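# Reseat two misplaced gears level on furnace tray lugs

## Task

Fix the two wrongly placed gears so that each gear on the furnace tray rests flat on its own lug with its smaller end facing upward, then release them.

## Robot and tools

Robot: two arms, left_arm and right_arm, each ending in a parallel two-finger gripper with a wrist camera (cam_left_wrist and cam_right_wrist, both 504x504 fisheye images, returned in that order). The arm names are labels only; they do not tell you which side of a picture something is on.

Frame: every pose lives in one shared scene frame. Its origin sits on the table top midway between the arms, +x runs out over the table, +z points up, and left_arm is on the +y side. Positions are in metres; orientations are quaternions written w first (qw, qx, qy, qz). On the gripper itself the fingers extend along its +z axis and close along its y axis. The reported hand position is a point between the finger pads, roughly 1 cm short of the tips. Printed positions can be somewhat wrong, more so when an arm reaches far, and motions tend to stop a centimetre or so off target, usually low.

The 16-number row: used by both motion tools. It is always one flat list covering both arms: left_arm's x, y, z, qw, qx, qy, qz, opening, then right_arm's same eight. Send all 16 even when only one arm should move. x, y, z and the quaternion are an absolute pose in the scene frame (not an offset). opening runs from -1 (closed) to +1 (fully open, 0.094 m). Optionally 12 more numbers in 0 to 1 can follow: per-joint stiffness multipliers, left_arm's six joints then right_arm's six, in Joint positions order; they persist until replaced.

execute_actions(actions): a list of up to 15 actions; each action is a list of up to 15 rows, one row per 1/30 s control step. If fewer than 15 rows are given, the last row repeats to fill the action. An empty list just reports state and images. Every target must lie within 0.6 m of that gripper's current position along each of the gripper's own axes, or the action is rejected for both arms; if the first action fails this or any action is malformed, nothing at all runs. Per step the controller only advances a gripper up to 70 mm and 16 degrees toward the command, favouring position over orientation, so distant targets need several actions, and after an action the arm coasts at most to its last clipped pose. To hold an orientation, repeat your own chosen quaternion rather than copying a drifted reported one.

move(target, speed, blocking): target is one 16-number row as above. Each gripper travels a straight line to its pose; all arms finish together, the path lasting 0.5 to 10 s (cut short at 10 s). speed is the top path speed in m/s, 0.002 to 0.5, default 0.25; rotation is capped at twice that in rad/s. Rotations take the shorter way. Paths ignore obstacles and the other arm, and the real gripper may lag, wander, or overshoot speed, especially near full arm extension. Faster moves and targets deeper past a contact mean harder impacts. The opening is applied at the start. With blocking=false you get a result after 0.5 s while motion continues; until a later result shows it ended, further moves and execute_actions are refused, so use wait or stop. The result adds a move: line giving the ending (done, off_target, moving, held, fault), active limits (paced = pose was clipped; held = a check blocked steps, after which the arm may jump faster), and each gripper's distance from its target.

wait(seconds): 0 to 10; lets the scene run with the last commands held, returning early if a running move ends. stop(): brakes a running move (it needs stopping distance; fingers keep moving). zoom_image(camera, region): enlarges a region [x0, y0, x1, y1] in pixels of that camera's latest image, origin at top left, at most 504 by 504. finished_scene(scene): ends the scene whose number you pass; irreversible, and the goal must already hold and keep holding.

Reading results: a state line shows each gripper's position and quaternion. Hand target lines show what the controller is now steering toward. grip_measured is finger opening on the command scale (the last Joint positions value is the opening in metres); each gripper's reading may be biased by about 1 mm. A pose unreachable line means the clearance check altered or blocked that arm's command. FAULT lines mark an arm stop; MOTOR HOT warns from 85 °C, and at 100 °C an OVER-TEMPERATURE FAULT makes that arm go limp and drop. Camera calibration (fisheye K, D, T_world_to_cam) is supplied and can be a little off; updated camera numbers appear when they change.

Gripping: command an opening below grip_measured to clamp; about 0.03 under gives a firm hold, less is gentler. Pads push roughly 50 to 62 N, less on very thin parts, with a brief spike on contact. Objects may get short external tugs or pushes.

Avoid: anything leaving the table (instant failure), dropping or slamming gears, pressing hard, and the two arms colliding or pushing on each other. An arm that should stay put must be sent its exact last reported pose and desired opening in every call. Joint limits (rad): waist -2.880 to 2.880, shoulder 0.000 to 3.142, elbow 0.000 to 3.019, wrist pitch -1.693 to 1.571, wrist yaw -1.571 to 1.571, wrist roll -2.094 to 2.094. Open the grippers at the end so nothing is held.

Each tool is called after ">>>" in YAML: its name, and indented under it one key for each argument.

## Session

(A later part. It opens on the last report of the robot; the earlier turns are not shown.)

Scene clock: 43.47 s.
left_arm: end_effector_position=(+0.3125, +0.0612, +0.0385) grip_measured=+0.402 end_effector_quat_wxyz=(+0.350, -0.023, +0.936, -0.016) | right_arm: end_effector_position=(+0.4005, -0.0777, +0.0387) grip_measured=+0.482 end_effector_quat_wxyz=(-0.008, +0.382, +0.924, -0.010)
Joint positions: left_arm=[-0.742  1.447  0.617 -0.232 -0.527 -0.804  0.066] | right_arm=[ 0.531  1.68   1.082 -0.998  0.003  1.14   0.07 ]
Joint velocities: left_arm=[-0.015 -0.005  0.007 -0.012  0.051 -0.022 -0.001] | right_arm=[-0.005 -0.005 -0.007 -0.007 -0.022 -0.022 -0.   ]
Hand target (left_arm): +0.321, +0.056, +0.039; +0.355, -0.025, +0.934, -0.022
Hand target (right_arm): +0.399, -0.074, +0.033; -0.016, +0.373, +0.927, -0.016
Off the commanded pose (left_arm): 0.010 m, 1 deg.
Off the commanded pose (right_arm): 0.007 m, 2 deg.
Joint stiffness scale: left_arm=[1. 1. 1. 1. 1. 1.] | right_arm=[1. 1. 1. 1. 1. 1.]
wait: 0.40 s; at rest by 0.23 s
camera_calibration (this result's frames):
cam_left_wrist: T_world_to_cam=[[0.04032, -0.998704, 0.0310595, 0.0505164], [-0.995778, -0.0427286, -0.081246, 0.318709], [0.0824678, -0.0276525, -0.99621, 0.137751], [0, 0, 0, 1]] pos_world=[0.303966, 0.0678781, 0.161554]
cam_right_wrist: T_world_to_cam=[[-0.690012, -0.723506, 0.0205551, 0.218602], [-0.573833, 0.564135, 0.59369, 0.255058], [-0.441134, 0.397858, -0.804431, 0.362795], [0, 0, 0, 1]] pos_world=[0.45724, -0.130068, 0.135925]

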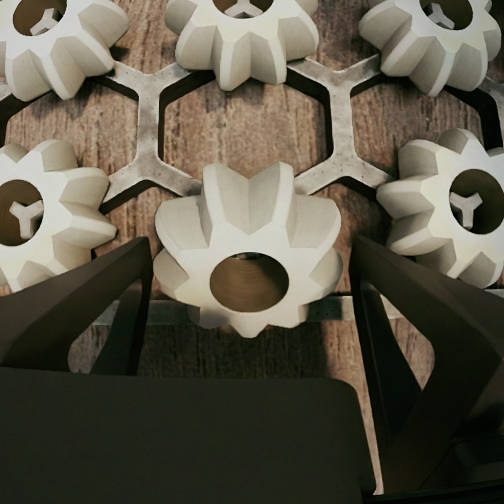

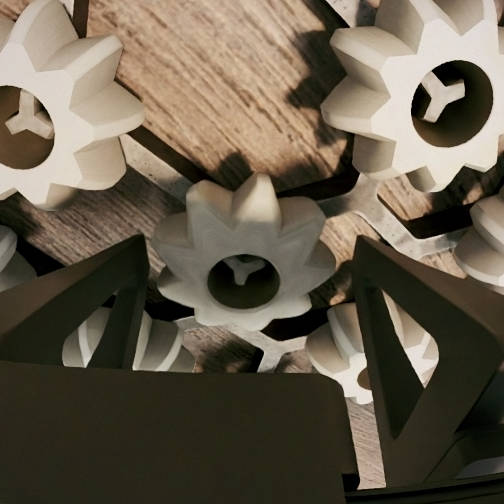

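>>> execute_actions:
  actions:
    - [[0.32070,0.05510,0.03890,0.3551,-0.0253,0.9347,-0.0225,0.38,0.39939,-0.07404,0.03250,-0.0164,0.3738,0.9273,-0.0154,0.45],[0.32070,0.05510,0.03890,0.3551,-0.0253,0.9347,-0.0225,0.355,0.39939,-0.07404,0.03250,-0.0164,0.3738,0.9273,-0.0154,0.415],[0.32070,0.05510,0.03890,0.3551,-0.0253,0.9347,-0.0225,0.33,0.39939,-0.07404,0.03250,-0.0164,0.3738,0.9273,-0.0154,0.38],[0.32070,0.05510,0.03890,0.3551,-0.0253,0.9347,-0.0225,0.31,0.39939,-0.07404,0.03250,-0.0164,0.3738,0.9273,-0.0154,0.35],[0.32070,0.05510,0.03890,0.3551,-0.0253,0.9347,-0.0225,0.295,0.39939,-0.07404,0.03250,-0.0164,0.3738,0.9273,-0.0154,0.325],[0.32070,0.05510,0.03890,0.3551,-0.0253,0.9347,-0.0225,0.28,0.39939,-0.07404,0.03250,-0.0164,0.3738,0.9273,-0.0154,0.30],[0.32070,0.05510,0.03890,0.3551,-0.0253,0.9347,-0.0225,0.265,0.39939,-0.07404,0.03250,-0.0164,0.3738,0.9273,-0.0154,0.28],[0.32070,0.05510,0.03890,0.3551,-0.0253,0.9347,-0.0225,0.25,0.39939,-0.07404,0.03250,-0.0164,0.3738,0.9273,-0.0154,0.26],[0.32070,0.05510,0.03890,0.3551,-0.0253,0.9347,-0.0225,0.24,0.39939,-0.07404,0.03250,-0.0164,0.3738,0.9273,-0.0154,0.245],[0.32070,0.05510,0.03890,0.3551,-0.0253,0.9347,-0.0225,0.228,0.39939,-0.07404,0.03250,-0.0164,0.3738,0.9273,-0.0154,0.23],[0.32070,0.05510,0.03890,0.3551,-0.0253,0.9347,-0.0225,0.215,0.39939,-0.07404,0.03250,-0.0164,0.3738,0.9273,-0.0154,0.215],[0.32070,0.05510,0.03890,0.3551,-0.0253,0.9347,-0.0225,0.20,0.39939,-0.07404,0.03250,-0.0164,0.3738,0.9273,-0.0154,0.20],[0.32070,0.05510,0.03890,0.3551,-0.0253,0.9347,-0.0225,0.185,0.39939,-0.07404,0.03250,-0.0164,0.3738,0.9273,-0.0154,0.185],[0.32070,0.05510,0.03890,0.3551,-0.0253,0.9347,-0.0225,0.17,0.39939,-0.07404,0.03250,-0.0164,0.3738,0.9273,-0.0154,0.17],[0.32070,0.05510,0.03890,0.3551,-0.0253,0.9347,-0.0225,0.16,0.39939,-0.07404,0.03250,-0.0164,0.3738,0.9273,-0.0154,0.155]]

>>> wait:
  seconds: 0.3

Scene clock: 45.33 s.
left_arm: end_effector_position=(+0.3130, +0.0618, +0.0383) grip_measured=+0.194 end_effector_quat_wxyz=(+0.350, -0.023, +0.936, -0.016) | right_arm: end_effector_position=(+0.4003, -0.0773, +0.0387) grip_measured=+0.191 end_effector_quat_wxyz=(-0.009, +0.382, +0.924, -0.009)
Joint positions: left_arm=[-0.74   1.447  0.617 -0.232 -0.526 -0.804  0.056] | right_arm=[ 0.532  1.68   1.082 -0.998  0.002  1.14   0.056]
Joint velocities: left_arm=[ 0.015 -0.005 -0.007  0.002  0.007 -0.022 -0.   ] | right_arm=[-0.015  0.005  0.007 -0.012  0.022 -0.022  0.   ]
Hand target (left_arm): +0.321, +0.055, +0.039; +0.355, -0.025, +0.934, -0.022
Hand target (right_arm): +0.399, -0.074, +0.033; -0.016, +0.374, +0.927, -0.015
Off the commanded pose (left_arm): 0.010 m, 1 deg.
Off the commanded pose (right_arm): 0.007 m, 1 deg.
Joint stiffness scale: left_arm=[1. 1. 1. 1. 1. 1.] | right_arm=[1. 1. 1. 1. 1. 1.]
camera_calibration (this result's frames):
cam_left_wrist: T_world_to_cam=[[0.041479, -0.998675, 0.0304512, 0.0507572], [-0.995768, -0.0438216, -0.0807854, 0.319214], [0.0820128, -0.0269714, -0.996266, 0.137657], [0, 0, 0, 1]] pos_world=[0.304468, 0.0683912, 0.161386]
cam_right_wrist: T_world_to_cam=[[-0.689468, -0.724034, 0.0202209, 0.218562], [-0.574094, 0.563283, 0.594245, 0.254736], [-0.441644, 0.398105, -0.80403, 0.362756], [0, 0, 0, 1]] pos_world=[0.457143, -0.129657, 0.135872]

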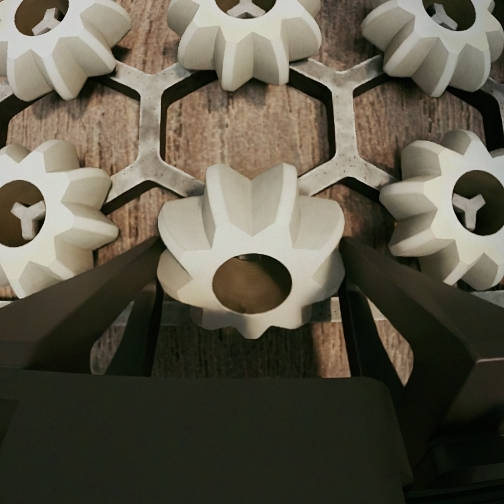

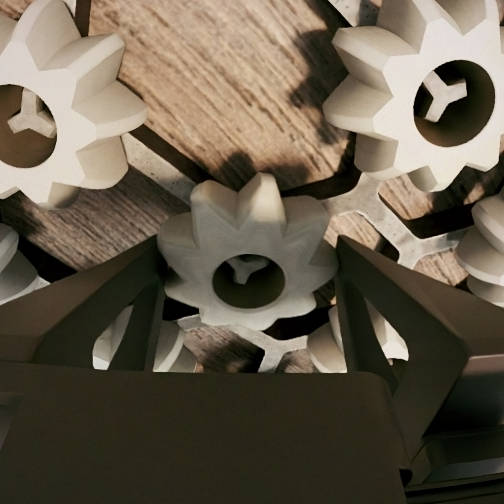

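Scene clock: 45.63 s.
left_arm: end_effector_position=(+0.3130, +0.0618, +0.0383) grip_measured=+0.194 end_effector_quat_wxyz=(+0.350, -0.023, +0.936, -0.016) | right_arm: end_effector_position=(+0.4003, -0.0773, +0.0387) grip_measured=+0.191 end_effector_quat_wxyz=(-0.009, +0.382, +0.924, -0.009)
Joint positions: left_arm=[-0.74   1.447  0.617 -0.232 -0.526 -0.804  0.056] | right_arm=[ 0.532  1.68   1.082 -0.998  0.002  1.14   0.056]
Joint velocities: left_arm=[-0.015 -0.005  0.007 -0.017  0.022 -0.022 -0.   ] | right_arm=[ 0.005  0.005  0.002 -0.027 -0.007  0.007 -0.   ]
Hand target (left_arm): +0.321, +0.055, +0.039; +0.355, -0.025, +0.934, -0.022
Hand target (right_arm): +0.399, -0.074, +0.033; -0.016, +0.374, +0.927, -0.015
Off the commanded pose (left_arm): 0.010 m, 1 deg.
Off the commanded pose (right_arm): 0.007 m, 1 deg.
Joint stiffness scale: left_arm=[1. 1. 1. 1. 1. 1.] | right_arm=[1. 1. 1. 1. 1. 1.]
wait: 0.30 s; at rest by 0.17 s
camera_calibration (this result's frames):
cam_left_wrist: T_world_to_cam=[[0.041479, -0.998675, 0.0304512, 0.0507572], [-0.995768, -0.0438216, -0.0807854, 0.319214], [0.0820128, -0.0269714, -0.996266, 0.137657], [0, 0, 0, 1]] pos_world=[0.304468, 0.0683912, 0.161386]
cam_right_wrist: T_world_to_cam=[[-0.689468, -0.724034, 0.0202209, 0.218562], [-0.574094, 0.563283, 0.594245, 0.254736], [-0.441644, 0.398105, -0.80403, 0.362756], [0, 0, 0, 1]] pos_world=[0.457143, -0.129657, 0.135872]

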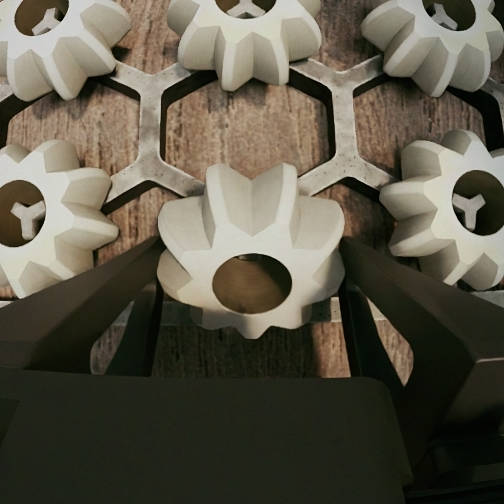

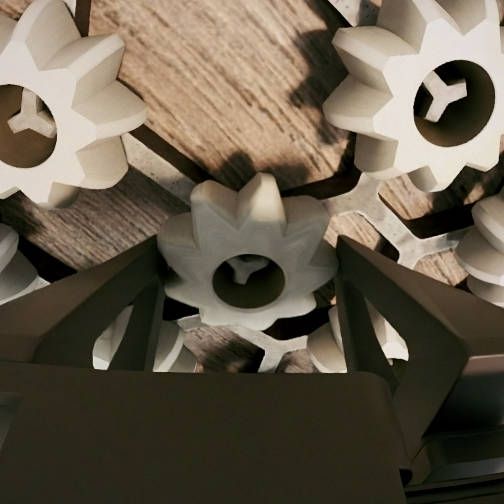

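>>> execute_actions:
  actions:
    - [[0.32089,0.05488,0.04186,0.3567,-0.0260,0.9339,-0.0246,0.15,0.40110,-0.07336,0.0365,-0.0126,0.3738,0.9274,-0.0119,0.15],[0.32113,0.05460,0.04632,0.3591,-0.0272,0.9328,-0.0278,0.15,0.40311,-0.07256,0.0423,-0.0074,0.3738,0.9275,-0.0069,0.15],[0.32135,0.05436,0.05115,0.3617,-0.0284,0.9316,-0.0313,0.15,0.40512,-0.07176,0.0484,-0.0018,0.3738,0.9275,-0.0016,0.15],[0.32149,0.05419,0.05556,0.3641,-0.0295,0.9304,-0.0344,0.15,0.40701,-0.07101,0.0542,0.0035,0.3738,0.9275,0.0033,0.15],[0.32158,0.05409,0.05930,0.3661,-0.0304,0.9295,-0.0371,0.15,0.40868,-0.07034,0.0591,0.0080,0.3738,0.9275,0.0075,0.15],[0.32163,0.05403,0.06226,0.3677,-0.0312,0.9287,-0.0392,0.15,0.40907,-0.07019,0.0624,0.0107,0.3738,0.9274,0.0101,0.15],[0.32165,0.05400,0.06521,0.3693,-0.0319,0.9280,-0.0413,0.15,0.40901,-0.07021,0.0658,0.0127,0.3738,0.9274,0.0120,0.15],[0.32166,0.05399,0.06853,0.3711,-0.0328,0.9271,-0.0437,0.15,0.40890,-0.07025,0.0696,0.0150,0.3738,0.9273,0.0141,0.15],[0.32163,0.05401,0.07227,0.3731,-0.0337,0.9261,-0.0464,0.15,0.40876,-0.07031,0.0738,0.0175,0.3737,0.9272,0.0165,0.15],[0.32157,0.05408,0.07596,0.3751,-0.0347,0.9252,-0.0490,0.15,0.40857,-0.07039,0.0781,0.0200,0.3737,0.9272,0.0188,0.15],[0.32147,0.05418,0.07969,0.3771,-0.0356,0.9242,-0.0517,0.15,0.40834,-0.07048,0.0823,0.0226,0.3736,0.9271,0.0212,0.15],[0.32135,0.05432,0.08338,0.3791,-0.0365,0.9233,-0.0543,0.15,0.40807,-0.07059,0.0866,0.0251,0.3736,0.9270,0.0236,0.15],[0.32121,0.05447,0.08670,0.3809,-0.0374,0.9225,-0.0567,0.15,0.40780,-0.07069,0.0904,0.0273,0.3735,0.9269,0.0257,0.15],[0.32108,0.05461,0.08929,0.3823,-0.0380,0.9218,-0.0585,0.15,0.40756,-0.07079,0.0934,0.0291,0.3735,0.9268,0.0273,0.15],[0.32100,0.05470,0.09080,0.3831,-0.0384,0.9214,-0.0596,0.15,0.40743,-0.07084,0.0951,0.0301,0.3735,0.9267,0.0283,0.15]]

>>> wait:
  seconds: 0.4

Scene clock: 54.20 s.
left_arm: end_effector_position=(+0.3156, +0.0568, +0.0634) grip_measured=+0.194 end_effector_quat_wxyz=(+0.366, -0.030, +0.929, -0.042) | right_arm: end_effector_position=(+0.4019, -0.0767, +0.0619) grip_measured=+0.191 end_effector_quat_wxyz=(+0.008, +0.382, +0.924, +0.006)
Joint positions: left_arm=[-0.74   1.382  0.617 -0.232 -0.519 -0.801  0.056] | right_arm=[ 0.532  1.624  1.082 -1.009  0.002  1.14   0.056]
Joint velocities: left_arm=[ 0.005 -0.357 -0.002 -0.022  0.022  0.022  0.   ] | right_arm=[ 0.005 -0.366  0.007 -0.076  0.037 -0.007 -0.001]
Hand target (left_arm): +0.321, +0.055, +0.090; +0.383, -0.037, +0.921, -0.060
Hand target (right_arm): +0.407, -0.071, +0.093; +0.030, +0.374, +0.927, +0.029
Off the commanded pose (left_arm): 0.028 m, 3 deg.
Off the commanded pose (right_arm): 0.034 m, 4 deg.
Joint stiffness scale: left_arm=[1. 1. 1. 1. 1. 1.] | right_arm=[1. 1. 1. 1. 1. 1.]
camera_calibration (this result's frames):
cam_left_wrist: T_world_to_cam=[[0.0339521, -0.995787, 0.0851784, 0.0436325], [-0.992451, -0.0436423, -0.114614, 0.324733], [0.117849, -0.080644, -0.989752, 0.153579], [0, 0, 0, 1]] pos_world=[0.302701, 0.0700061, 0.185508]
cam_right_wrist: T_world_to_cam=[[-0.689482, -0.724039, -0.0195554, 0.222105], [-0.598417, 0.55423, 0.578555, 0.251596], [-0.408058, 0.410605, -0.815409, 0.370038], [0, 0, 0, 1]] pos_world=[0.454694, -0.130569, 0.160514]

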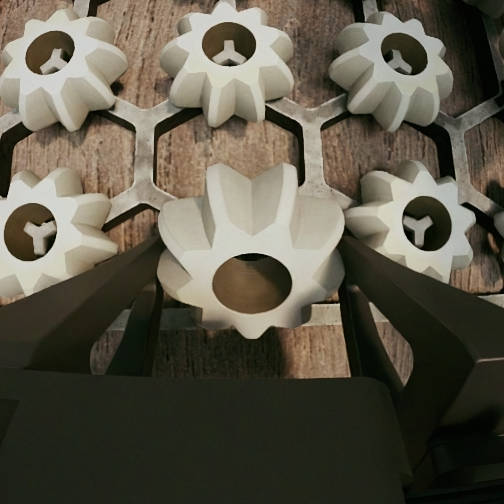

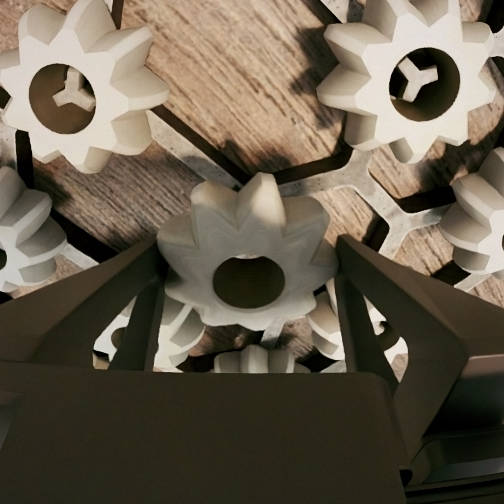

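Scene clock: 54.60 s.
left_arm: end_effector_position=(+0.3166, +0.0556, +0.0762) grip_measured=+0.194 end_effector_quat_wxyz=(+0.374, -0.034, +0.925, -0.054) | right_arm: end_effector_position=(+0.4029, -0.0763, +0.0801) grip_measured=+0.191 end_effector_quat_wxyz=(+0.021, +0.382, +0.924, +0.018)
Joint positions: left_arm=[-0.74   1.348  0.617 -0.235 -0.519 -0.801  0.056] | right_arm=[ 0.532  1.581  1.082 -1.015  0.002  1.14   0.056]
Joint velocities: left_arm=[-0.005 -0.005  0.002  0.012 -0.051  0.007 -0.001] | right_arm=[-0.015  0.005  0.002 -0.012  0.007 -0.051  0.001]
Hand target (left_arm): +0.321, +0.055, +0.090; +0.383, -0.037, +0.921, -0.060
Hand target (right_arm): +0.407, -0.071, +0.093; +0.030, +0.374, +0.927, +0.029
Off the commanded pose (left_arm): 0.015 m, 1 deg.
Off the commanded pose (right_arm): 0.017 m, 2 deg.
Joint stiffness scale: left_arm=[1. 1. 1. 1. 1. 1.] | right_arm=[1. 1. 1. 1. 1. 1.]
wait: 0.40 s; at rest by 0.33 s
camera_calibration (this result's frames):
cam_left_wrist: T_world_to_cam=[[0.032064, -0.99344, 0.109765, 0.0398986], [-0.990055, -0.04662, -0.132729, 0.327904], [0.136976, -0.104418, -0.985056, 0.161014], [0, 0, 0, 1]] pos_world=[0.301309, 0.0717365, 0.197751]
cam_right_wrist: T_world_to_cam=[[-0.688209, -0.723565, -0.0531328, 0.225654], [-0.618442, 0.546777, 0.564415, 0.250084], [-0.379339, 0.421295, -0.82378, 0.375075], [0, 0, 0, 1]] pos_world=[0.452241, -0.131482, 0.179818]

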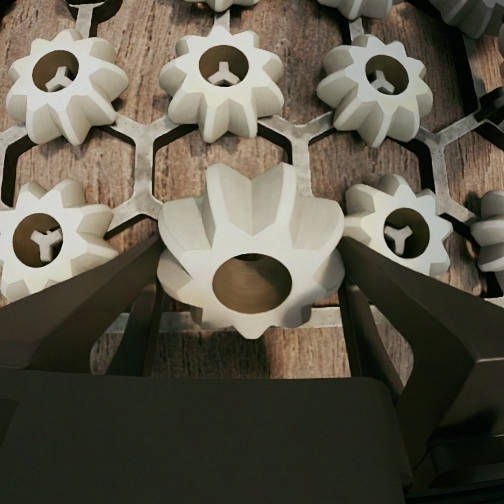

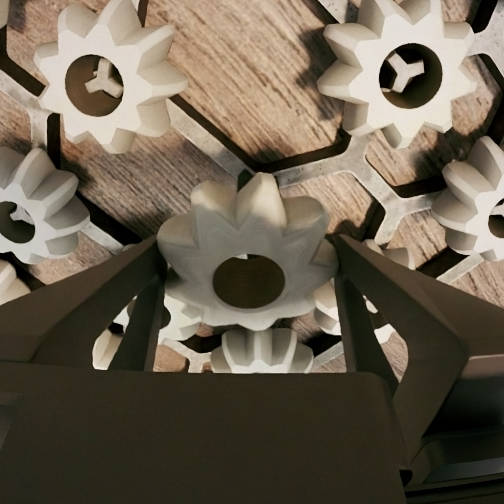

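>>> move:
  target: [0.3416,0.0513,0.080,0.0331,0.3582,0.9330,-0.0109,0.15,0.35,-0.11,0.26,0.0,0.1663,0.8722,0.4601,0.15]
  speed: 0.35

Scene clock: 57.33 s.
left_arm: end_effector_position=(+0.3225, +0.0648, +0.0594) grip_measured=+0.194 end_effector_quat_wxyz=(+0.015, +0.353, +0.936, -0.001) | right_arm: end_effector_position=(+0.3443, -0.1069, +0.2337) grip_measured=+0.191 end_effector_quat_wxyz=(-0.030, +0.184, +0.873, +0.450)
Joint positions: left_arm=[-0.515  1.579  1.017 -0.979 -0.007  0.054  0.056] | right_arm=[ 0.135  1.23   0.961 -1.166 -0.929  0.444  0.056]
Joint velocities: left_arm=[-0.015  0.005 -0.022 -0.007  0.022  0.022 -0.003] | right_arm=[-0.005  0.005 -0.007 -0.017  0.007  0.007  0.001]
Hand target (left_arm): +0.342, +0.053, +0.079; +0.034, +0.354, +0.935, -0.009
Hand target (right_arm): +0.349, -0.107, +0.256; -0.005, +0.168, +0.872, +0.460
Off the commanded pose (left_arm): 0.031 m, 2 deg.
Off the commanded pose (right_arm): 0.027 m, 4 deg.
Joint stiffness scale: left_arm=[1. 1. 1. 1. 1. 1.] | right_arm=[1. 1. 1. 1. 1. 1.]
move: off_target (left_arm, right_arm)
camera_calibration (this result's frames):
cam_left_wrist: T_world_to_cam=[[-0.662555, -0.748577, -0.0255662, 0.266933], [-0.626371, 0.535029, 0.566925, 0.13543], [-0.410708, 0.391633, -0.823373, 0.279464], [0, 0, 0, 1]] pos_world=[0.376466, 0.0179134, 0.160149]
cam_right_wrist: T_world_to_cam=[[-0.327382, -0.530838, -0.781685, 0.237926], [-0.826474, -0.240114, 0.509201, 0.144288], [-0.457997, 0.812746, -0.360115, 0.45286], [0, 0, 0, 1]] pos_world=[0.404551, -0.207114, 0.275594]

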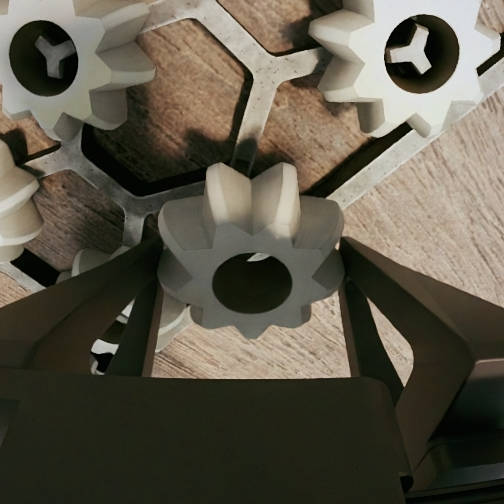

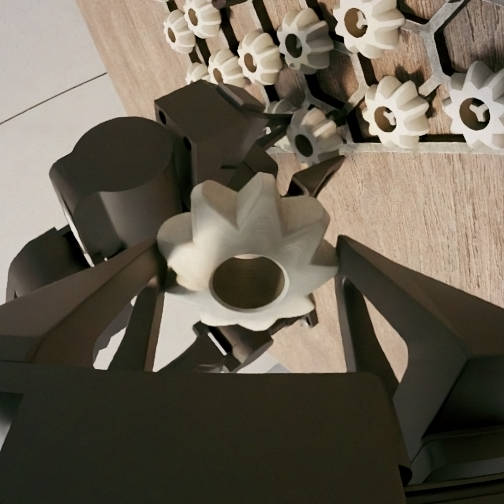

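>>> zoom_image:
  camera: "cam_left_wrist"
  region: [0, 10, 100, 110]

>>> zoom_image:
  camera: "cam_left_wrist"
  region: [370, 5, 470, 105]

>>> zoom_image:
  camera: "cam_left_wrist"
  region: [192, 230, 312, 330]

Region (0, 10, 100, 110) of cam_left_wrist's 504x504 image, scaled by 5.040, with more detail than that image has.

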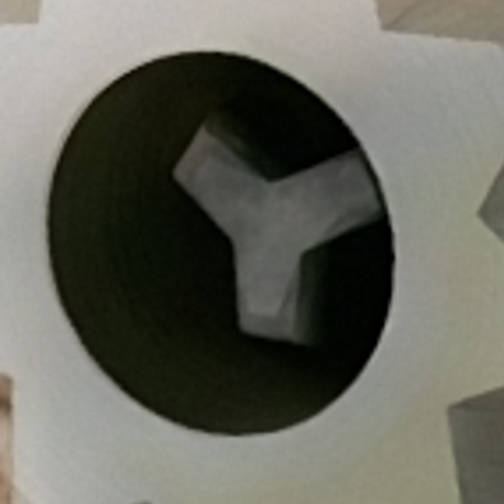

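Region (370, 5, 470, 105) of cam_left_wrist's 504x504 image, scaled by 5.040, with more detail than that image has.

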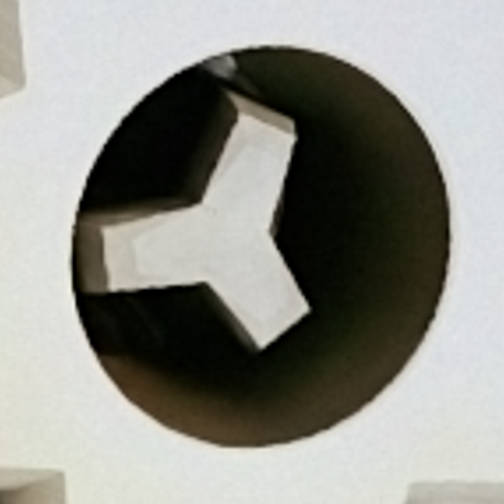

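Region (192, 230, 312, 330) of cam_left_wrist's 504x504 image, scaled by 4.200, with more detail than that image has.

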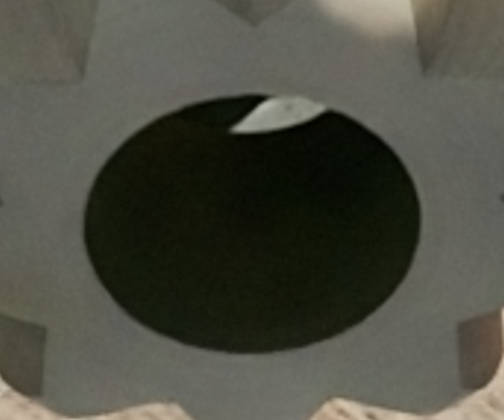

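>>> execute_actions:
  actions:
    - [[0.34208,0.05312,0.07874,0.0342,0.354,0.935,-0.0091,0.15,0.349,-0.107,0.256,-0.005,0.168,0.872,0.460,0.15],[0.34230,0.05344,0.07805,0.0347,0.354,0.9349,-0.0092,0.15,0.349,-0.107,0.256,-0.005,0.168,0.872,0.460,0.15],[0.34262,0.05394,0.07699,0.0354,0.354,0.9349,-0.0095,0.15,0.349,-0.107,0.256,-0.005,0.168,0.872,0.460,0.15],[0.34304,0.05455,0.07566,0.0363,0.354,0.9348,-0.0098,0.15,0.349,-0.107,0.256,-0.005,0.168,0.872,0.460,0.15],[0.34350,0.05526,0.07415,0.0373,0.354,0.9347,-0.0101,0.15,0.349,-0.107,0.256,-0.005,0.168,0.872,0.460,0.15],[0.34400,0.05600,0.07255,0.0384,0.354,0.9347,-0.0105,0.15,0.349,-0.107,0.256,-0.005,0.168,0.872,0.460,0.15],[0.34450,0.05674,0.07095,0.0395,0.354,0.9346,-0.0108,0.15,0.349,-0.107,0.256,-0.005,0.168,0.872,0.460,0.15],[0.34496,0.05745,0.06944,0.0405,0.354,0.9345,-0.0111,0.15,0.349,-0.107,0.256,-0.005,0.168,0.872,0.460,0.15],[0.34538,0.05806,0.06811,0.0414,0.354,0.9344,-0.0114,0.15,0.349,-0.107,0.256,-0.005,0.168,0.872,0.460,0.15],[0.34570,0.05856,0.06705,0.0421,0.354,0.9344,-0.0117,0.15,0.349,-0.107,0.256,-0.005,0.168,0.872,0.460,0.15],[0.34592,0.05888,0.06636,0.0426,0.354,0.9343,-0.0118,0.15,0.349,-0.107,0.256,-0.005,0.168,0.872,0.460,0.15],[0.34600,0.05900,0.06610,0.0428,0.354,0.9343,-0.0119,0.15,0.349,-0.107,0.256,-0.005,0.168,0.872,0.460,0.15]]

>>> wait:
  seconds: 0.3

Scene clock: 61.60 s.
left_arm: end_effector_position=(+0.3306, +0.0686, +0.0596) grip_measured=+0.194 end_effector_quat_wxyz=(+0.023, +0.352, +0.936, -0.004) | right_arm: end_effector_position=(+0.3443, -0.1069, +0.2337) grip_measured=+0.191 end_effector_quat_wxyz=(-0.030, +0.183, +0.874, +0.450)
Joint positions: left_arm=[-0.495  1.579  1.017 -0.962 -0.005  0.072  0.056] | right_arm=[ 0.135  1.23   0.961 -1.167 -0.929  0.441  0.056]
Joint velocities: left_arm=[ 0.024  0.005 -0.007  0.017  0.022  0.037 -0.001] | right_arm=[-0.024 -0.015  0.002 -0.002 -0.007 -0.022 -0.001]
Hand target (left_arm): +0.346, +0.060, +0.067; +0.043, +0.354, +0.934, -0.012
Hand target (right_arm): +0.349, -0.107, +0.256; -0.005, +0.168, +0.872, +0.460
Off the commanded pose (left_arm): 0.019 m, 2 deg.
Off the commanded pose (right_arm): 0.023 m, 3 deg.
Joint stiffness scale: left_arm=[1. 1. 1. 1. 1. 1.] | right_arm=[1. 1. 1. 1. 1. 1.]
camera_calibration (this result's frames):
cam_left_wrist: T_world_to_cam=[[-0.66171, -0.749327, -0.0254786, 0.274904], [-0.633732, 0.540825, 0.553075, 0.141271], [-0.400654, 0.382121, -0.832742, 0.279333], [0, 0, 0, 1]] pos_world=[0.38335, 0.0228507, 0.161483]
cam_right_wrist: T_world_to_cam=[[-0.324817, -0.531687, -0.782179, 0.23704], [-0.827081, -0.241443, 0.507584, 0.144682], [-0.458727, 0.811797, -0.361323, 0.453256], [0, 0, 0, 1]] pos_world=[0.404579, -0.206989, 0.275741]

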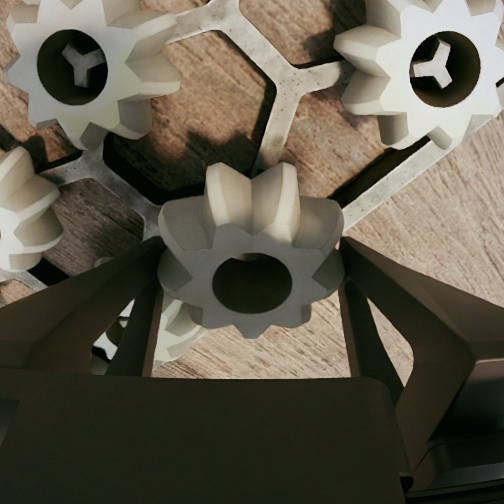

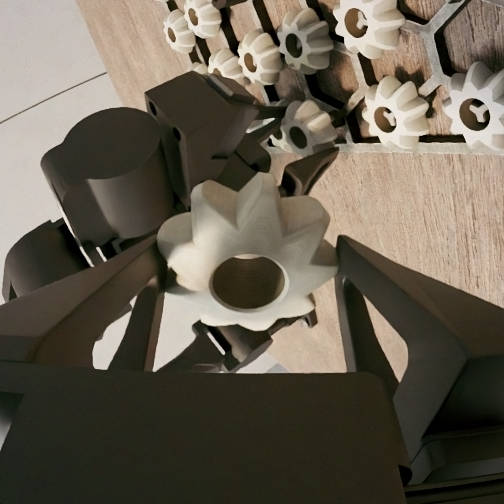

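Scene clock: 61.90 s.
left_arm: end_effector_position=(+0.3306, +0.0684, +0.0596) grip_measured=+0.194 end_effector_quat_wxyz=(+0.023, +0.354, +0.935, -0.005) | right_arm: end_effector_position=(+0.3443, -0.1069, +0.2337) grip_measured=+0.191 end_effector_quat_wxyz=(-0.030, +0.183, +0.874, +0.450)
Joint positions: left_arm=[-0.495  1.579  1.017 -0.962 -0.004  0.075  0.056] | right_arm=[ 0.135  1.23   0.961 -1.167 -0.929  0.441  0.056]
Joint velocities: left_arm=[-0.005 -0.015 -0.002  0.012 -0.051 -0.081  0.001] | right_arm=[-0.024  0.015 -0.017  0.007 -0.11   0.095 -0.   ]
Hand target (left_arm): +0.346, +0.060, +0.067; +0.043, +0.354, +0.934, -0.012
Hand target (right_arm): +0.349, -0.107, +0.256; -0.005, +0.168, +0.872, +0.460
Off the commanded pose (left_arm): 0.019 m, 2 deg.
Off the commanded pose (right_arm): 0.023 m, 3 deg.
Joint stiffness scale: left_arm=[1. 1. 1. 1. 1. 1.] | right_arm=[1. 1. 1. 1. 1. 1.]
wait: 0.30 s; at rest by 0.17 s
camera_calibration (this result's frames):
cam_left_wrist: T_world_to_cam=[[-0.663735, -0.747554, -0.0248723, 0.275292], [-0.632218, 0.542941, 0.552735, 0.140728], [-0.399695, 0.382594, -0.832986, 0.279061], [0, 0, 0, 1]] pos_world=[0.383231, 0.0226218, 0.161516]
cam_right_wrist: T_world_to_cam=[[-0.324817, -0.531687, -0.782179, 0.23704], [-0.827081, -0.241443, 0.507584, 0.144682], [-0.458727, 0.811797, -0.361323, 0.453256], [0, 0, 0, 1]] pos_world=[0.404579, -0.206989, 0.275741]

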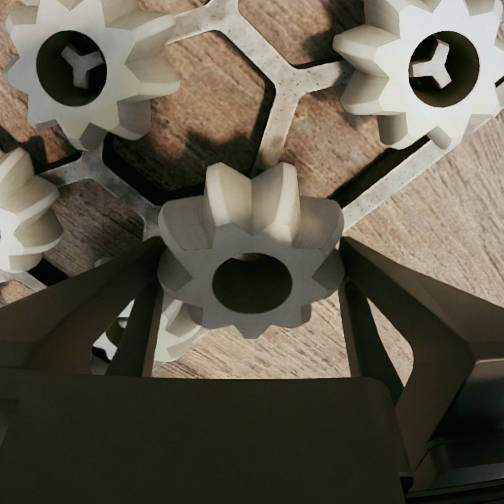

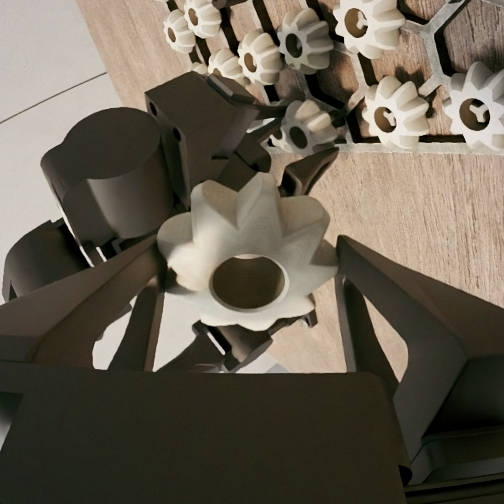

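>>> zoom_image:
  camera: "cam_left_wrist"
  region: [25, 20, 125, 120]

>>> zoom_image:
  camera: "cam_left_wrist"
  region: [395, 20, 495, 120]

Region (25, 20, 125, 120) of cam_left_wrist's 504x504 image, scaled by 5.040, with more detail than that image has.

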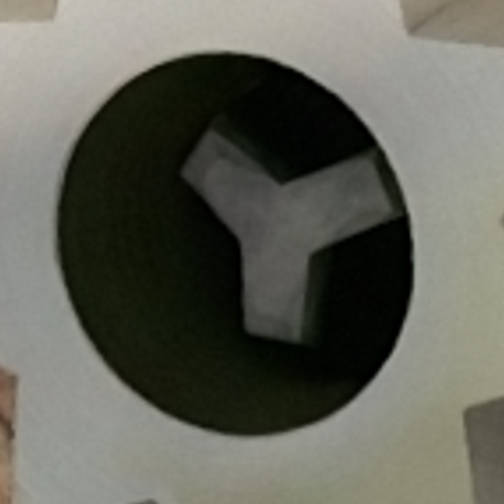

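Region (395, 20, 495, 120) of cam_left_wrist's 504x504 image, scaled by 5.040, with more detail than that image has.

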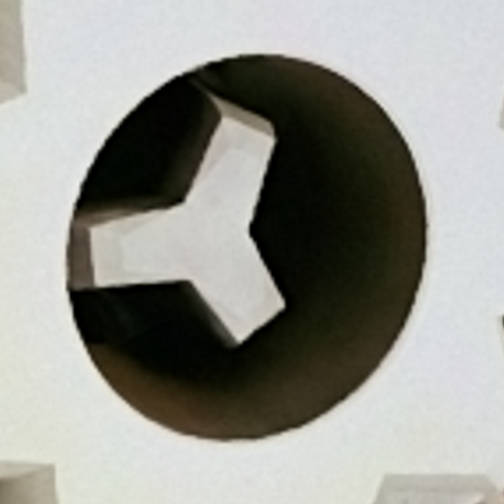

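>>> execute_actions:
  actions:
    - [[0.34591,0.05907,0.06525,0.0418,0.354,0.9343,-0.0116,0.15,0.349,-0.107,0.256,-0.005,0.168,0.872,0.460,0.15],[0.34576,0.05918,0.06399,0.0404,0.354,0.9344,-0.0112,0.15,0.349,-0.107,0.256,-0.005,0.168,0.872,0.460,0.15],[0.34561,0.05930,0.06272,0.0390,0.354,0.9344,-0.0108,0.15,0.349,-0.107,0.256,-0.005,0.168,0.872,0.460,0.15],[0.34546,0.05942,0.06145,0.0376,0.354,0.9345,-0.0103,0.15,0.349,-0.107,0.256,-0.005,0.168,0.872,0.460,0.15],[0.34530,0.05954,0.06019,0.0361,0.354,0.9345,-0.0099,0.15,0.349,-0.107,0.256,-0.005,0.168,0.872,0.460,0.15],[0.34524,0.05959,0.05893,0.0349,0.354,0.9346,-0.0095,0.15,0.349,-0.107,0.256,-0.005,0.168,0.872,0.460,0.15],[0.34534,0.05951,0.05769,0.0342,0.354,0.9346,-0.0093,0.15,0.349,-0.107,0.256,-0.005,0.168,0.872,0.460,0.15],[0.34546,0.05942,0.05645,0.0335,0.354,0.9346,-0.0091,0.15,0.349,-0.107,0.256,-0.005,0.168,0.872,0.460,0.15],[0.34557,0.05934,0.05521,0.0327,0.354,0.9347,-0.0089,0.15,0.349,-0.107,0.256,-0.005,0.168,0.872,0.460,0.15],[0.34566,0.05926,0.05397,0.0320,0.354,0.9347,-0.0086,0.15,0.349,-0.107,0.256,-0.005,0.168,0.872,0.460,0.15],[0.34577,0.05918,0.05274,0.0312,0.354,0.9347,-0.0084,0.15,0.349,-0.107,0.256,-0.005,0.168,0.872,0.460,0.15],[0.34585,0.05912,0.05150,0.0305,0.354,0.9347,-0.0082,0.15,0.349,-0.107,0.256,-0.005,0.168,0.872,0.460,0.15],[0.34596,0.05903,0.05026,0.0298,0.354,0.9348,-0.0080,0.15,0.349,-0.107,0.256,-0.005,0.168,0.872,0.460,0.15],[0.34605,0.05896,0.04903,0.0290,0.354,0.9348,-0.0078,0.15,0.349,-0.107,0.256,-0.005,0.168,0.872,0.460,0.15],[0.34613,0.05890,0.04779,0.0282,0.354,0.9348,-0.0075,0.15,0.349,-0.107,0.256,-0.005,0.168,0.872,0.460,0.15]]
    - [[0.34622,0.05883,0.04655,0.0275,0.354,0.9348,-0.0073,0.15,0.349,-0.107,0.256,-0.005,0.168,0.872,0.460,0.15],[0.34630,0.05877,0.04532,0.0268,0.354,0.9349,-0.0071,0.15,0.349,-0.107,0.256,-0.005,0.168,0.872,0.460,0.15],[0.34638,0.05871,0.04409,0.0261,0.354,0.9349,-0.0069,0.15,0.349,-0.107,0.256,-0.005,0.168,0.872,0.460,0.15],[0.34645,0.05865,0.04285,0.0253,0.354,0.9349,-0.0066,0.15,0.349,-0.107,0.256,-0.005,0.168,0.872,0.460,0.15],[0.34651,0.05860,0.04182,0.0247,0.354,0.9349,-0.0065,0.15,0.349,-0.107,0.256,-0.005,0.168,0.872,0.460,0.15],[0.34657,0.05856,0.04080,0.0241,0.354,0.9349,-0.0063,0.15,0.349,-0.107,0.256,-0.005,0.168,0.872,0.460,0.15],[0.34662,0.05852,0.03998,0.0236,0.354,0.9349,-0.0061,0.15,0.349,-0.107,0.256,-0.005,0.168,0.872,0.460,0.15],[0.34666,0.05849,0.03915,0.0231,0.354,0.9349,-0.0060,0.15,0.349,-0.107,0.256,-0.005,0.168,0.872,0.460,0.15],[0.34669,0.05847,0.03846,0.0226,0.354,0.9350,-0.0058,0.15,0.349,-0.107,0.256,-0.005,0.168,0.872,0.460,0.15],[0.34674,0.05843,0.03784,0.0223,0.354,0.9350,-0.0057,0.15,0.349,-0.107,0.256,-0.005,0.168,0.872,0.460,0.15],[0.34676,0.05841,0.03731,0.0220,0.354,0.9350,-0.0056,0.15,0.349,-0.107,0.256,-0.005,0.168,0.872,0.460,0.15],[0.34678,0.05839,0.03690,0.0217,0.354,0.9350,-0.0056,0.15,0.349,-0.107,0.256,-0.005,0.168,0.872,0.460,0.15],[0.34677,0.05840,0.03657,0.0215,0.354,0.9350,-0.0055,0.15,0.349,-0.107,0.256,-0.005,0.168,0.872,0.460,0.15],[0.34681,0.05838,0.03636,0.0214,0.354,0.9350,-0.0055,0.15,0.349,-0.107,0.256,-0.005,0.168,0.872,0.460,0.15],[0.34681,0.05838,0.03628,0.0213,0.354,0.9350,-0.0055,0.15,0.349,-0.107,0.256,-0.005,0.168,0.872,0.460,0.15]]

>>> wait:
  seconds: 0.3

Scene clock: 67.87 s.
left_arm: end_effector_position=(+0.3313, +0.0679, +0.0312) grip_measured=+0.194 end_effector_quat_wxyz=(+0.003, +0.354, +0.935, +0.001) | right_arm: end_effector_position=(+0.3443, -0.1069, +0.2337) grip_measured=+0.191 end_effector_quat_wxyz=(-0.030, +0.183, +0.873, +0.450)
Joint positions: left_arm=[-0.495  1.649  1.017 -0.934 -0.003  0.075  0.056] | right_arm=[ 0.135  1.23   0.961 -1.167 -0.929  0.441  0.056]
Joint velocities: left_arm=[-0.005 -0.015 -0.012 -0.002  0.022 -0.007 -0.001] | right_arm=[-0.005 -0.005 -0.007 -0.002 -0.022  0.022 -0.001]
Hand target (left_arm): +0.347, +0.059, +0.037; +0.021, +0.354, +0.935, -0.005
Hand target (right_arm): +0.349, -0.107, +0.256; -0.005, +0.168, +0.872, +0.460
Off the commanded pose (left_arm): 0.019 m, 2 deg.
Off the commanded pose (right_arm): 0.023 m, 3 deg.
Joint stiffness scale: left_arm=[1. 1. 1. 1. 1. 1.] | right_arm=[1. 1. 1. 1. 1. 1.]
camera_calibration (this result's frames):
cam_left_wrist: T_world_to_cam=[[-0.66481, -0.746712, -0.021187, 0.274773], [-0.612636, 0.528772, 0.587432, 0.150508], [-0.42744, 0.403511, -0.808996, 0.262961], [0, 0, 0, 1]] pos_world=[0.387279, 0.0194842, 0.130143]
cam_right_wrist: T_world_to_cam=[[-0.324777, -0.531408, -0.782384, 0.237164], [-0.827077, -0.241677, 0.50748, 0.144658], [-0.458763, 0.81191, -0.361024, 0.453195], [0, 0, 0, 1]] pos_world=[0.404578, -0.206962, 0.275756]

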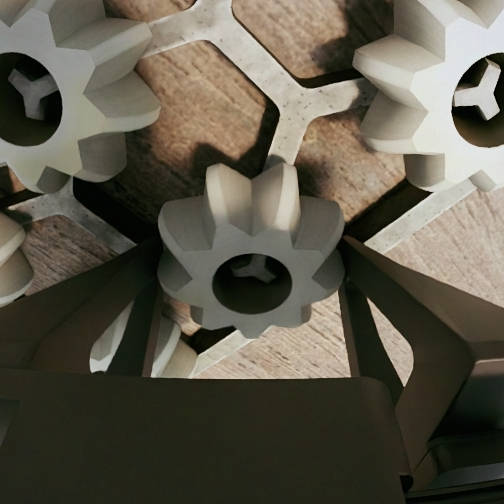

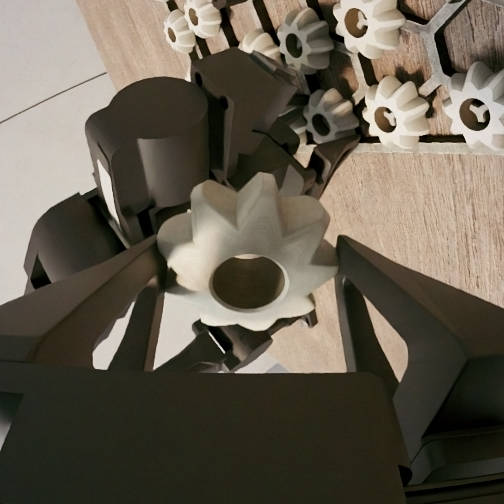

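Scene clock: 68.17 s.
left_arm: end_effector_position=(+0.3313, +0.0679, +0.0312) grip_measured=+0.194 end_effector_quat_wxyz=(+0.003, +0.354, +0.935, +0.001) | right_arm: end_effector_position=(+0.3443, -0.1069, +0.2337) grip_measured=+0.191 end_effector_quat_wxyz=(-0.030, +0.183, +0.873, +0.450)
Joint positions: left_arm=[-0.495  1.649  1.017 -0.934 -0.003  0.075  0.056] | right_arm=[ 0.135  1.23   0.961 -1.167 -0.929  0.441  0.056]
Joint velocities: left_arm=[-0.005  0.005  0.007 -0.017 -0.037 -0.051  0.   ] | right_arm=[-0.015 -0.005  0.022  0.022 -0.051  0.037 -0.   ]
Hand target (left_arm): +0.347, +0.059, +0.037; +0.021, +0.354, +0.935, -0.005
Hand target (right_arm): +0.349, -0.107, +0.256; -0.005, +0.168, +0.872, +0.460
Off the commanded pose (left_arm): 0.019 m, 2 deg.
Off the commanded pose (right_arm): 0.023 m, 3 deg.
Joint stiffness scale: left_arm=[1. 1. 1. 1. 1. 1.] | right_arm=[1. 1. 1. 1. 1. 1.]
wait: 0.30 s; at rest by 0.17 s
camera_calibration (this result's frames):
cam_left_wrist: T_world_to_cam=[[-0.66481, -0.746712, -0.021187, 0.274773], [-0.612636, 0.528772, 0.587432, 0.150508], [-0.42744, 0.403511, -0.808996, 0.262961], [0, 0, 0, 1]] pos_world=[0.387279, 0.0194842, 0.130143]
cam_right_wrist: T_world_to_cam=[[-0.324777, -0.531408, -0.782384, 0.237164], [-0.827077, -0.241677, 0.50748, 0.144658], [-0.458763, 0.81191, -0.361024, 0.453195], [0, 0, 0, 1]] pos_world=[0.404578, -0.206962, 0.275756]

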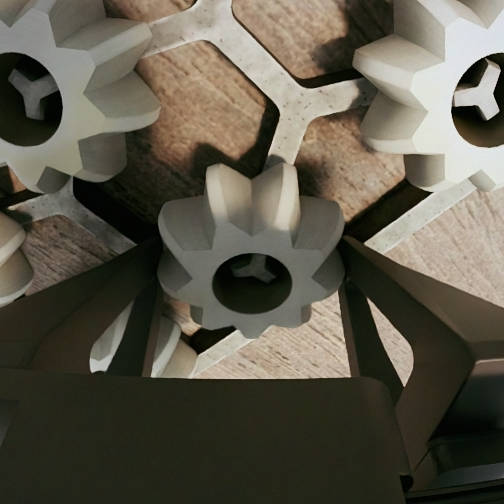

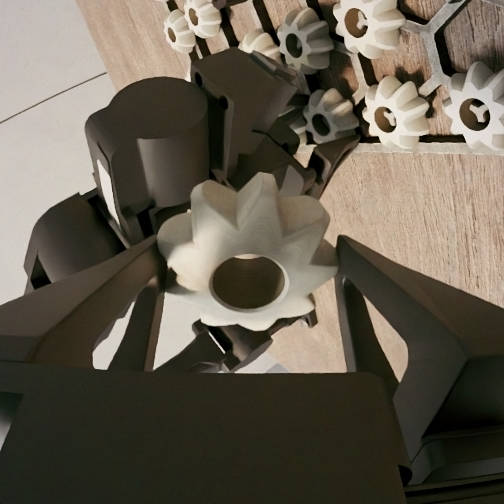

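>>> execute_actions:
  actions:
    - [[0.34667,0.05849,0.03543,0.0204,0.354,0.9350,-0.0052,0.15,0.349,-0.107,0.256,-0.005,0.168,0.872,0.460,0.15],[0.34653,0.05860,0.03458,0.0194,0.354,0.9350,-0.0049,0.15,0.349,-0.107,0.256,-0.005,0.168,0.872,0.460,0.15],[0.34653,0.05860,0.03458,0.0194,0.354,0.9350,-0.0049,0.18,0.349,-0.107,0.256,-0.005,0.168,0.872,0.460,0.15],[0.34667,0.05849,0.03543,0.0204,0.354,0.9350,-0.0052,0.21,0.349,-0.107,0.256,-0.005,0.168,0.872,0.460,0.15],[0.34709,0.05816,0.03798,0.0233,0.354,0.9349,-0.0061,0.245,0.349,-0.107,0.256,-0.005,0.168,0.872,0.460,0.15],[0.34764,0.05774,0.04137,0.0271,0.354,0.9348,-0.0072,0.28,0.349,-0.107,0.256,-0.005,0.168,0.872,0.460,0.15],[0.34823,0.05728,0.04520,0.0313,0.3539,0.9347,-0.0085,0.315,0.349,-0.107,0.256,-0.005,0.168,0.872,0.460,0.15],[0.34885,0.05680,0.04946,0.0361,0.3538,0.9346,-0.0099,0.345,0.349,-0.107,0.256,-0.005,0.168,0.872,0.460,0.15],[0.34949,0.05630,0.05415,0.0413,0.3538,0.9344,-0.0115,0.37,0.349,-0.107,0.256,-0.005,0.168,0.872,0.460,0.15],[0.35020,0.05575,0.05972,0.0475,0.3537,0.9341,-0.0134,0.38,0.349,-0.107,0.256,-0.005,0.168,0.872,0.460,0.15],[0.35095,0.05517,0.06616,0.0546,0.3535,0.9337,-0.0155,0.38,0.349,-0.107,0.256,-0.005,0.168,0.872,0.460,0.15],[0.35167,0.05461,0.07305,0.0622,0.3533,0.9333,-0.0178,0.38,0.349,-0.107,0.256,-0.005,0.168,0.872,0.460,0.15],[0.35227,0.05415,0.07953,0.0694,0.3531,0.9328,-0.0199,0.38,0.349,-0.107,0.256,-0.005,0.168,0.872,0.460,0.15],[0.35268,0.05383,0.08473,0.0751,0.3529,0.9324,-0.0217,0.38,0.349,-0.107,0.256,-0.005,0.168,0.872,0.460,0.15],[0.35291,0.05366,0.08777,0.0784,0.3528,0.9322,-0.0227,0.38,0.349,-0.107,0.256,-0.005,0.168,0.872,0.460,0.15]]

>>> wait:
  seconds: 0.35

Scene clock: 74.60 s.
left_arm: end_effector_position=(+0.3342, +0.0655, +0.0479) grip_measured=+0.378 end_effector_quat_wxyz=(+0.022, +0.354, +0.935, -0.005) | right_arm: end_effector_position=(+0.3443, -0.1069, +0.2337) grip_measured=+0.191 end_effector_quat_wxyz=(-0.030, +0.183, +0.873, +0.450)
Joint positions: left_arm=[-0.495  1.608  1.017 -0.934 -0.003  0.076  0.065] | right_arm=[ 0.135  1.23   0.961 -1.167 -0.929  0.441  0.056]
Joint velocities: left_arm=[-0.015 -0.444 -0.002 -0.002  0.007 -0.022 -0.001] | right_arm=[-0.005 -0.005 -0.012 -0.007 -0.022  0.007  0.   ]
Hand target (left_arm): +0.352, +0.055, +0.088; +0.078, +0.354, +0.932, -0.023
Hand target (right_arm): +0.349, -0.107, +0.256; -0.005, +0.168, +0.872, +0.460
Off the commanded pose (left_arm): 0.046 m, 7 deg.
Off the commanded pose (right_arm): 0.023 m, 3 deg.
Joint stiffness scale: left_arm=[1. 1. 1. 1. 1. 1.] | right_arm=[1. 1. 1. 1. 1. 1.]
camera_calibration (this result's frames):
cam_left_wrist: T_world_to_cam=[[-0.66439, -0.747012, -0.0236489, 0.275286], [-0.630731, 0.543433, 0.553949, 0.150414], [-0.400955, 0.382954, -0.832215, 0.272233], [0, 0, 0, 1]] pos_world=[0.386921, 0.0196496, 0.149745]
cam_right_wrist: T_world_to_cam=[[-0.324777, -0.531408, -0.782384, 0.237164], [-0.827077, -0.241677, 0.50748, 0.144658], [-0.458763, 0.81191, -0.361024, 0.453195], [0, 0, 0, 1]] pos_world=[0.404578, -0.206962, 0.275756]

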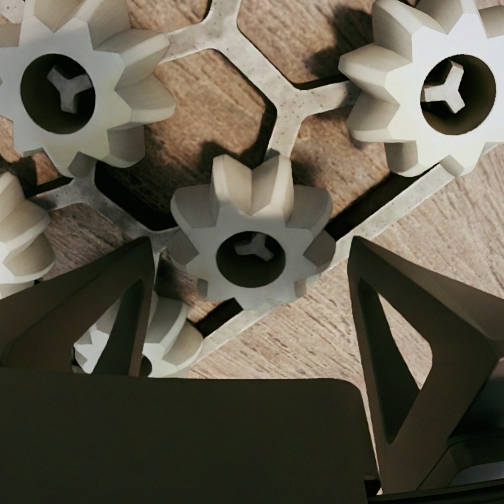

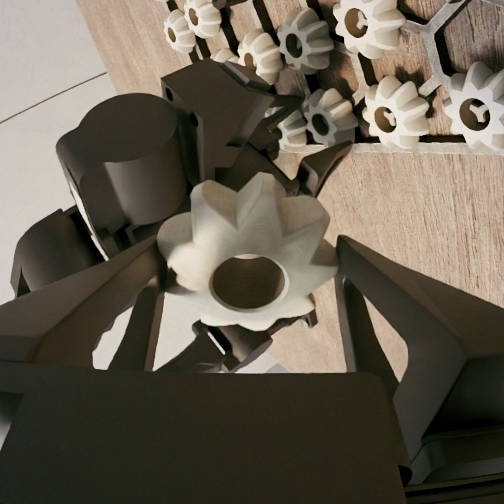

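Scene clock: 74.97 s.
left_arm: end_effector_position=(+0.3379, +0.0627, +0.0756) grip_measured=+0.378 end_effector_quat_wxyz=(+0.054, +0.354, +0.934, -0.015) | right_arm: end_effector_position=(+0.3443, -0.1069, +0.2337) grip_measured=+0.191 end_effector_quat_wxyz=(-0.030, +0.183, +0.873, +0.450)
Joint positions: left_arm=[-0.495  1.541  1.017 -0.934 -0.003  0.076  0.065] | right_arm=[ 0.135  1.23   0.961 -1.167 -0.929  0.441  0.056]
Joint velocities: left_arm=[-0.015  0.005 -0.002 -0.002 -0.007 -0.051  0.   ] | right_arm=[-0.005  0.005  0.007  0.007 -0.051  0.022  0.   ]
Hand target (left_arm): +0.352, +0.055, +0.088; +0.078, +0.354, +0.932, -0.023
Hand target (right_arm): +0.349, -0.107, +0.256; -0.005, +0.168, +0.872, +0.460
Off the commanded pose (left_arm): 0.021 m, 3 deg.
Off the commanded pose (right_arm): 0.023 m, 3 deg.
Joint stiffness scale: left_arm=[1. 1. 1. 1. 1. 1.] | right_arm=[1. 1. 1. 1. 1. 1.]
wait: 0.37 s; no rest
camera_calibration (this result's frames):
cam_left_wrist: T_world_to_cam=[[-0.663267, -0.747824, -0.0289009, 0.276373], [-0.658659, 0.564978, 0.496959, 0.1513], [-0.355309, 0.348652, -0.867293, 0.287215], [0, 0, 0, 1]] pos_world=[0.385014, 0.0210586, 0.181897]
cam_right_wrist: T_world_to_cam=[[-0.324777, -0.531408, -0.782384, 0.237164], [-0.827077, -0.241677, 0.50748, 0.144658], [-0.458763, 0.81191, -0.361024, 0.453195], [0, 0, 0, 1]] pos_world=[0.404578, -0.206962, 0.275756]

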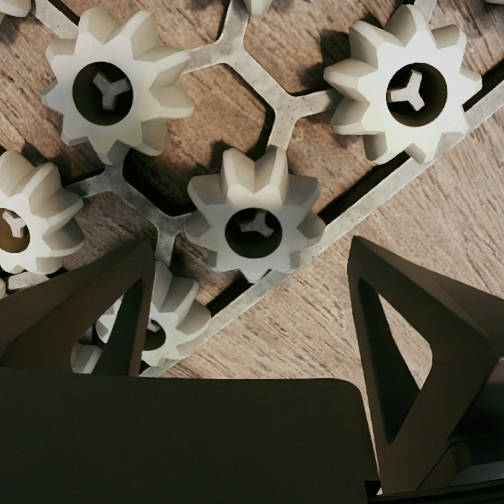

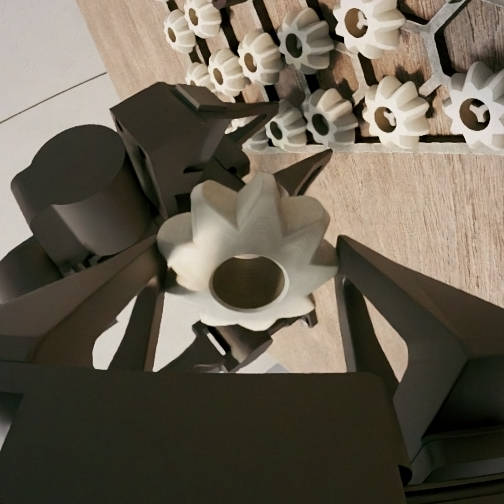

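>>> move:
  target: [0.27,0.095,0.30,0.5,0.5,0.5,-0.5,0.58,0.27,0.02,0.30,0.0,0.0,0.7071,0.7071,0.15]
  speed: 0.45

Scene clock: 78.40 s.
left_arm: end_effector_position=(+0.2695, +0.0957, +0.2838) grip_measured=+0.578 end_effector_quat_wxyz=(+0.453, +0.520, +0.541, -0.481) | right_arm: end_effector_position=(+0.2708, +0.0160, +0.2972) grip_measured=+0.191 end_effector_quat_wxyz=(+0.001, +0.005, +0.707, +0.707)
Joint positions: left_arm=[-0.056  0.986  0.615 -0.199  1.335  0.506  0.074] | right_arm=[ 0.434  1.039  0.506  0.533 -1.305  1.576  0.056]
Joint velocities: left_arm=[ 0.005 -0.005  0.007 -0.007  0.051 -0.037 -0.001] | right_arm=[-0.015  0.005 -0.002  0.042 -0.022  0.095 -0.   ]
Hand target (left_arm): +0.269, +0.095, +0.283; +0.449, +0.519, +0.544, -0.483
Hand target (right_arm): +0.271, +0.018, +0.300; +0.001, +0.002, +0.705, +0.710
Off the commanded pose (left_arm): 0.016 m, 8 deg.
Off the commanded pose (right_arm): 0.005 m, 1 deg.
Joint stiffness scale: left_arm=[1. 1. 1. 1. 1. 1.] | right_arm=[1. 1. 1. 1. 1. 1.]
move: held (left_arm); limits=held; held on 30 of 86 steps (left_arm), including the last (left_arm)
pose unreachable (left arm): on one or more control steps of this call, first in action 0 (counted from 0), this arm could not follow its commanded pose, so it was not sent that pose on those steps. On the call's last step it was still not sent that pose. It may still have moved: this result reports where it is.
cause: the commanded pose would bring two parts of the arm too close to each other (its wrist (the part past joint 4) and its wrist camera, with joints 5 (wrist yaw) and 6 (wrist roll) between them).
camera_calibration (this result's frames):
cam_left_wrist: T_world_to_cam=[[-0.998923, -0.0133656, 0.0444407, 0.261058], [-0.0414306, 0.688279, -0.724262, 0.152643], [-0.0209075, -0.725323, -0.688091, 0.393799], [0, 0, 0, 1]] pos_world=[0.275334, 0.184059, 0.369922]
cam_right_wrist: T_world_to_cam=[[0.016794, 0.00323689, -0.999854, 0.291905], [-0.813709, -0.581064, -0.0155486, 0.23859], [-0.581029, 0.813852, -0.0071245, 0.270529], [0, 0, 0, 1]] pos_world=[0.346426, -0.0824792, 0.297499]

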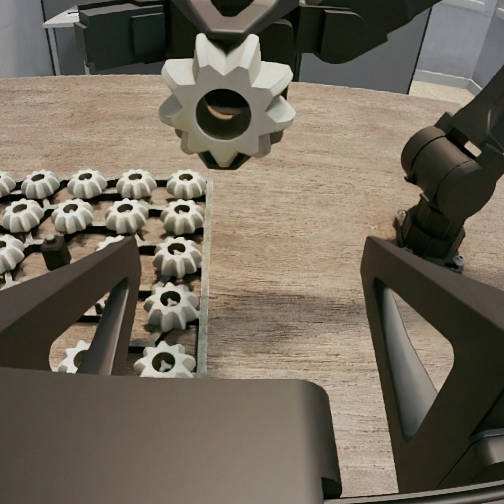

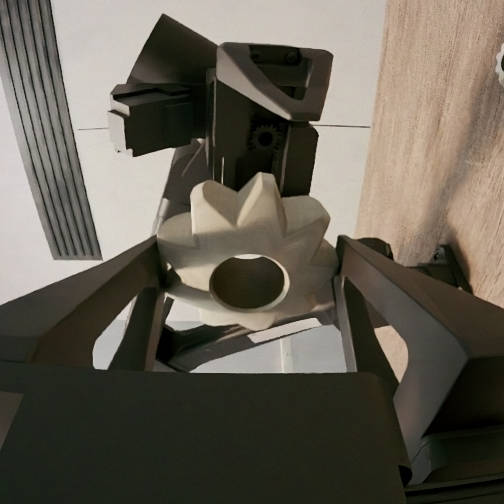

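>>> zoom_image:
  camera: "cam_left_wrist"
  region: [145, 20, 305, 180]

Region (145, 20, 305, 180) of cam_left_wrist's 504x504 image, scaled by 3.150, with more detail than that image has.

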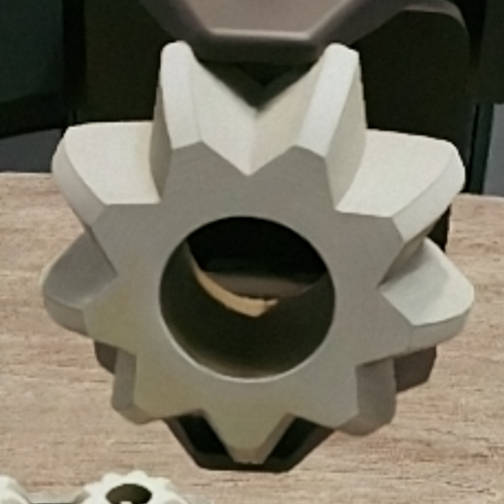

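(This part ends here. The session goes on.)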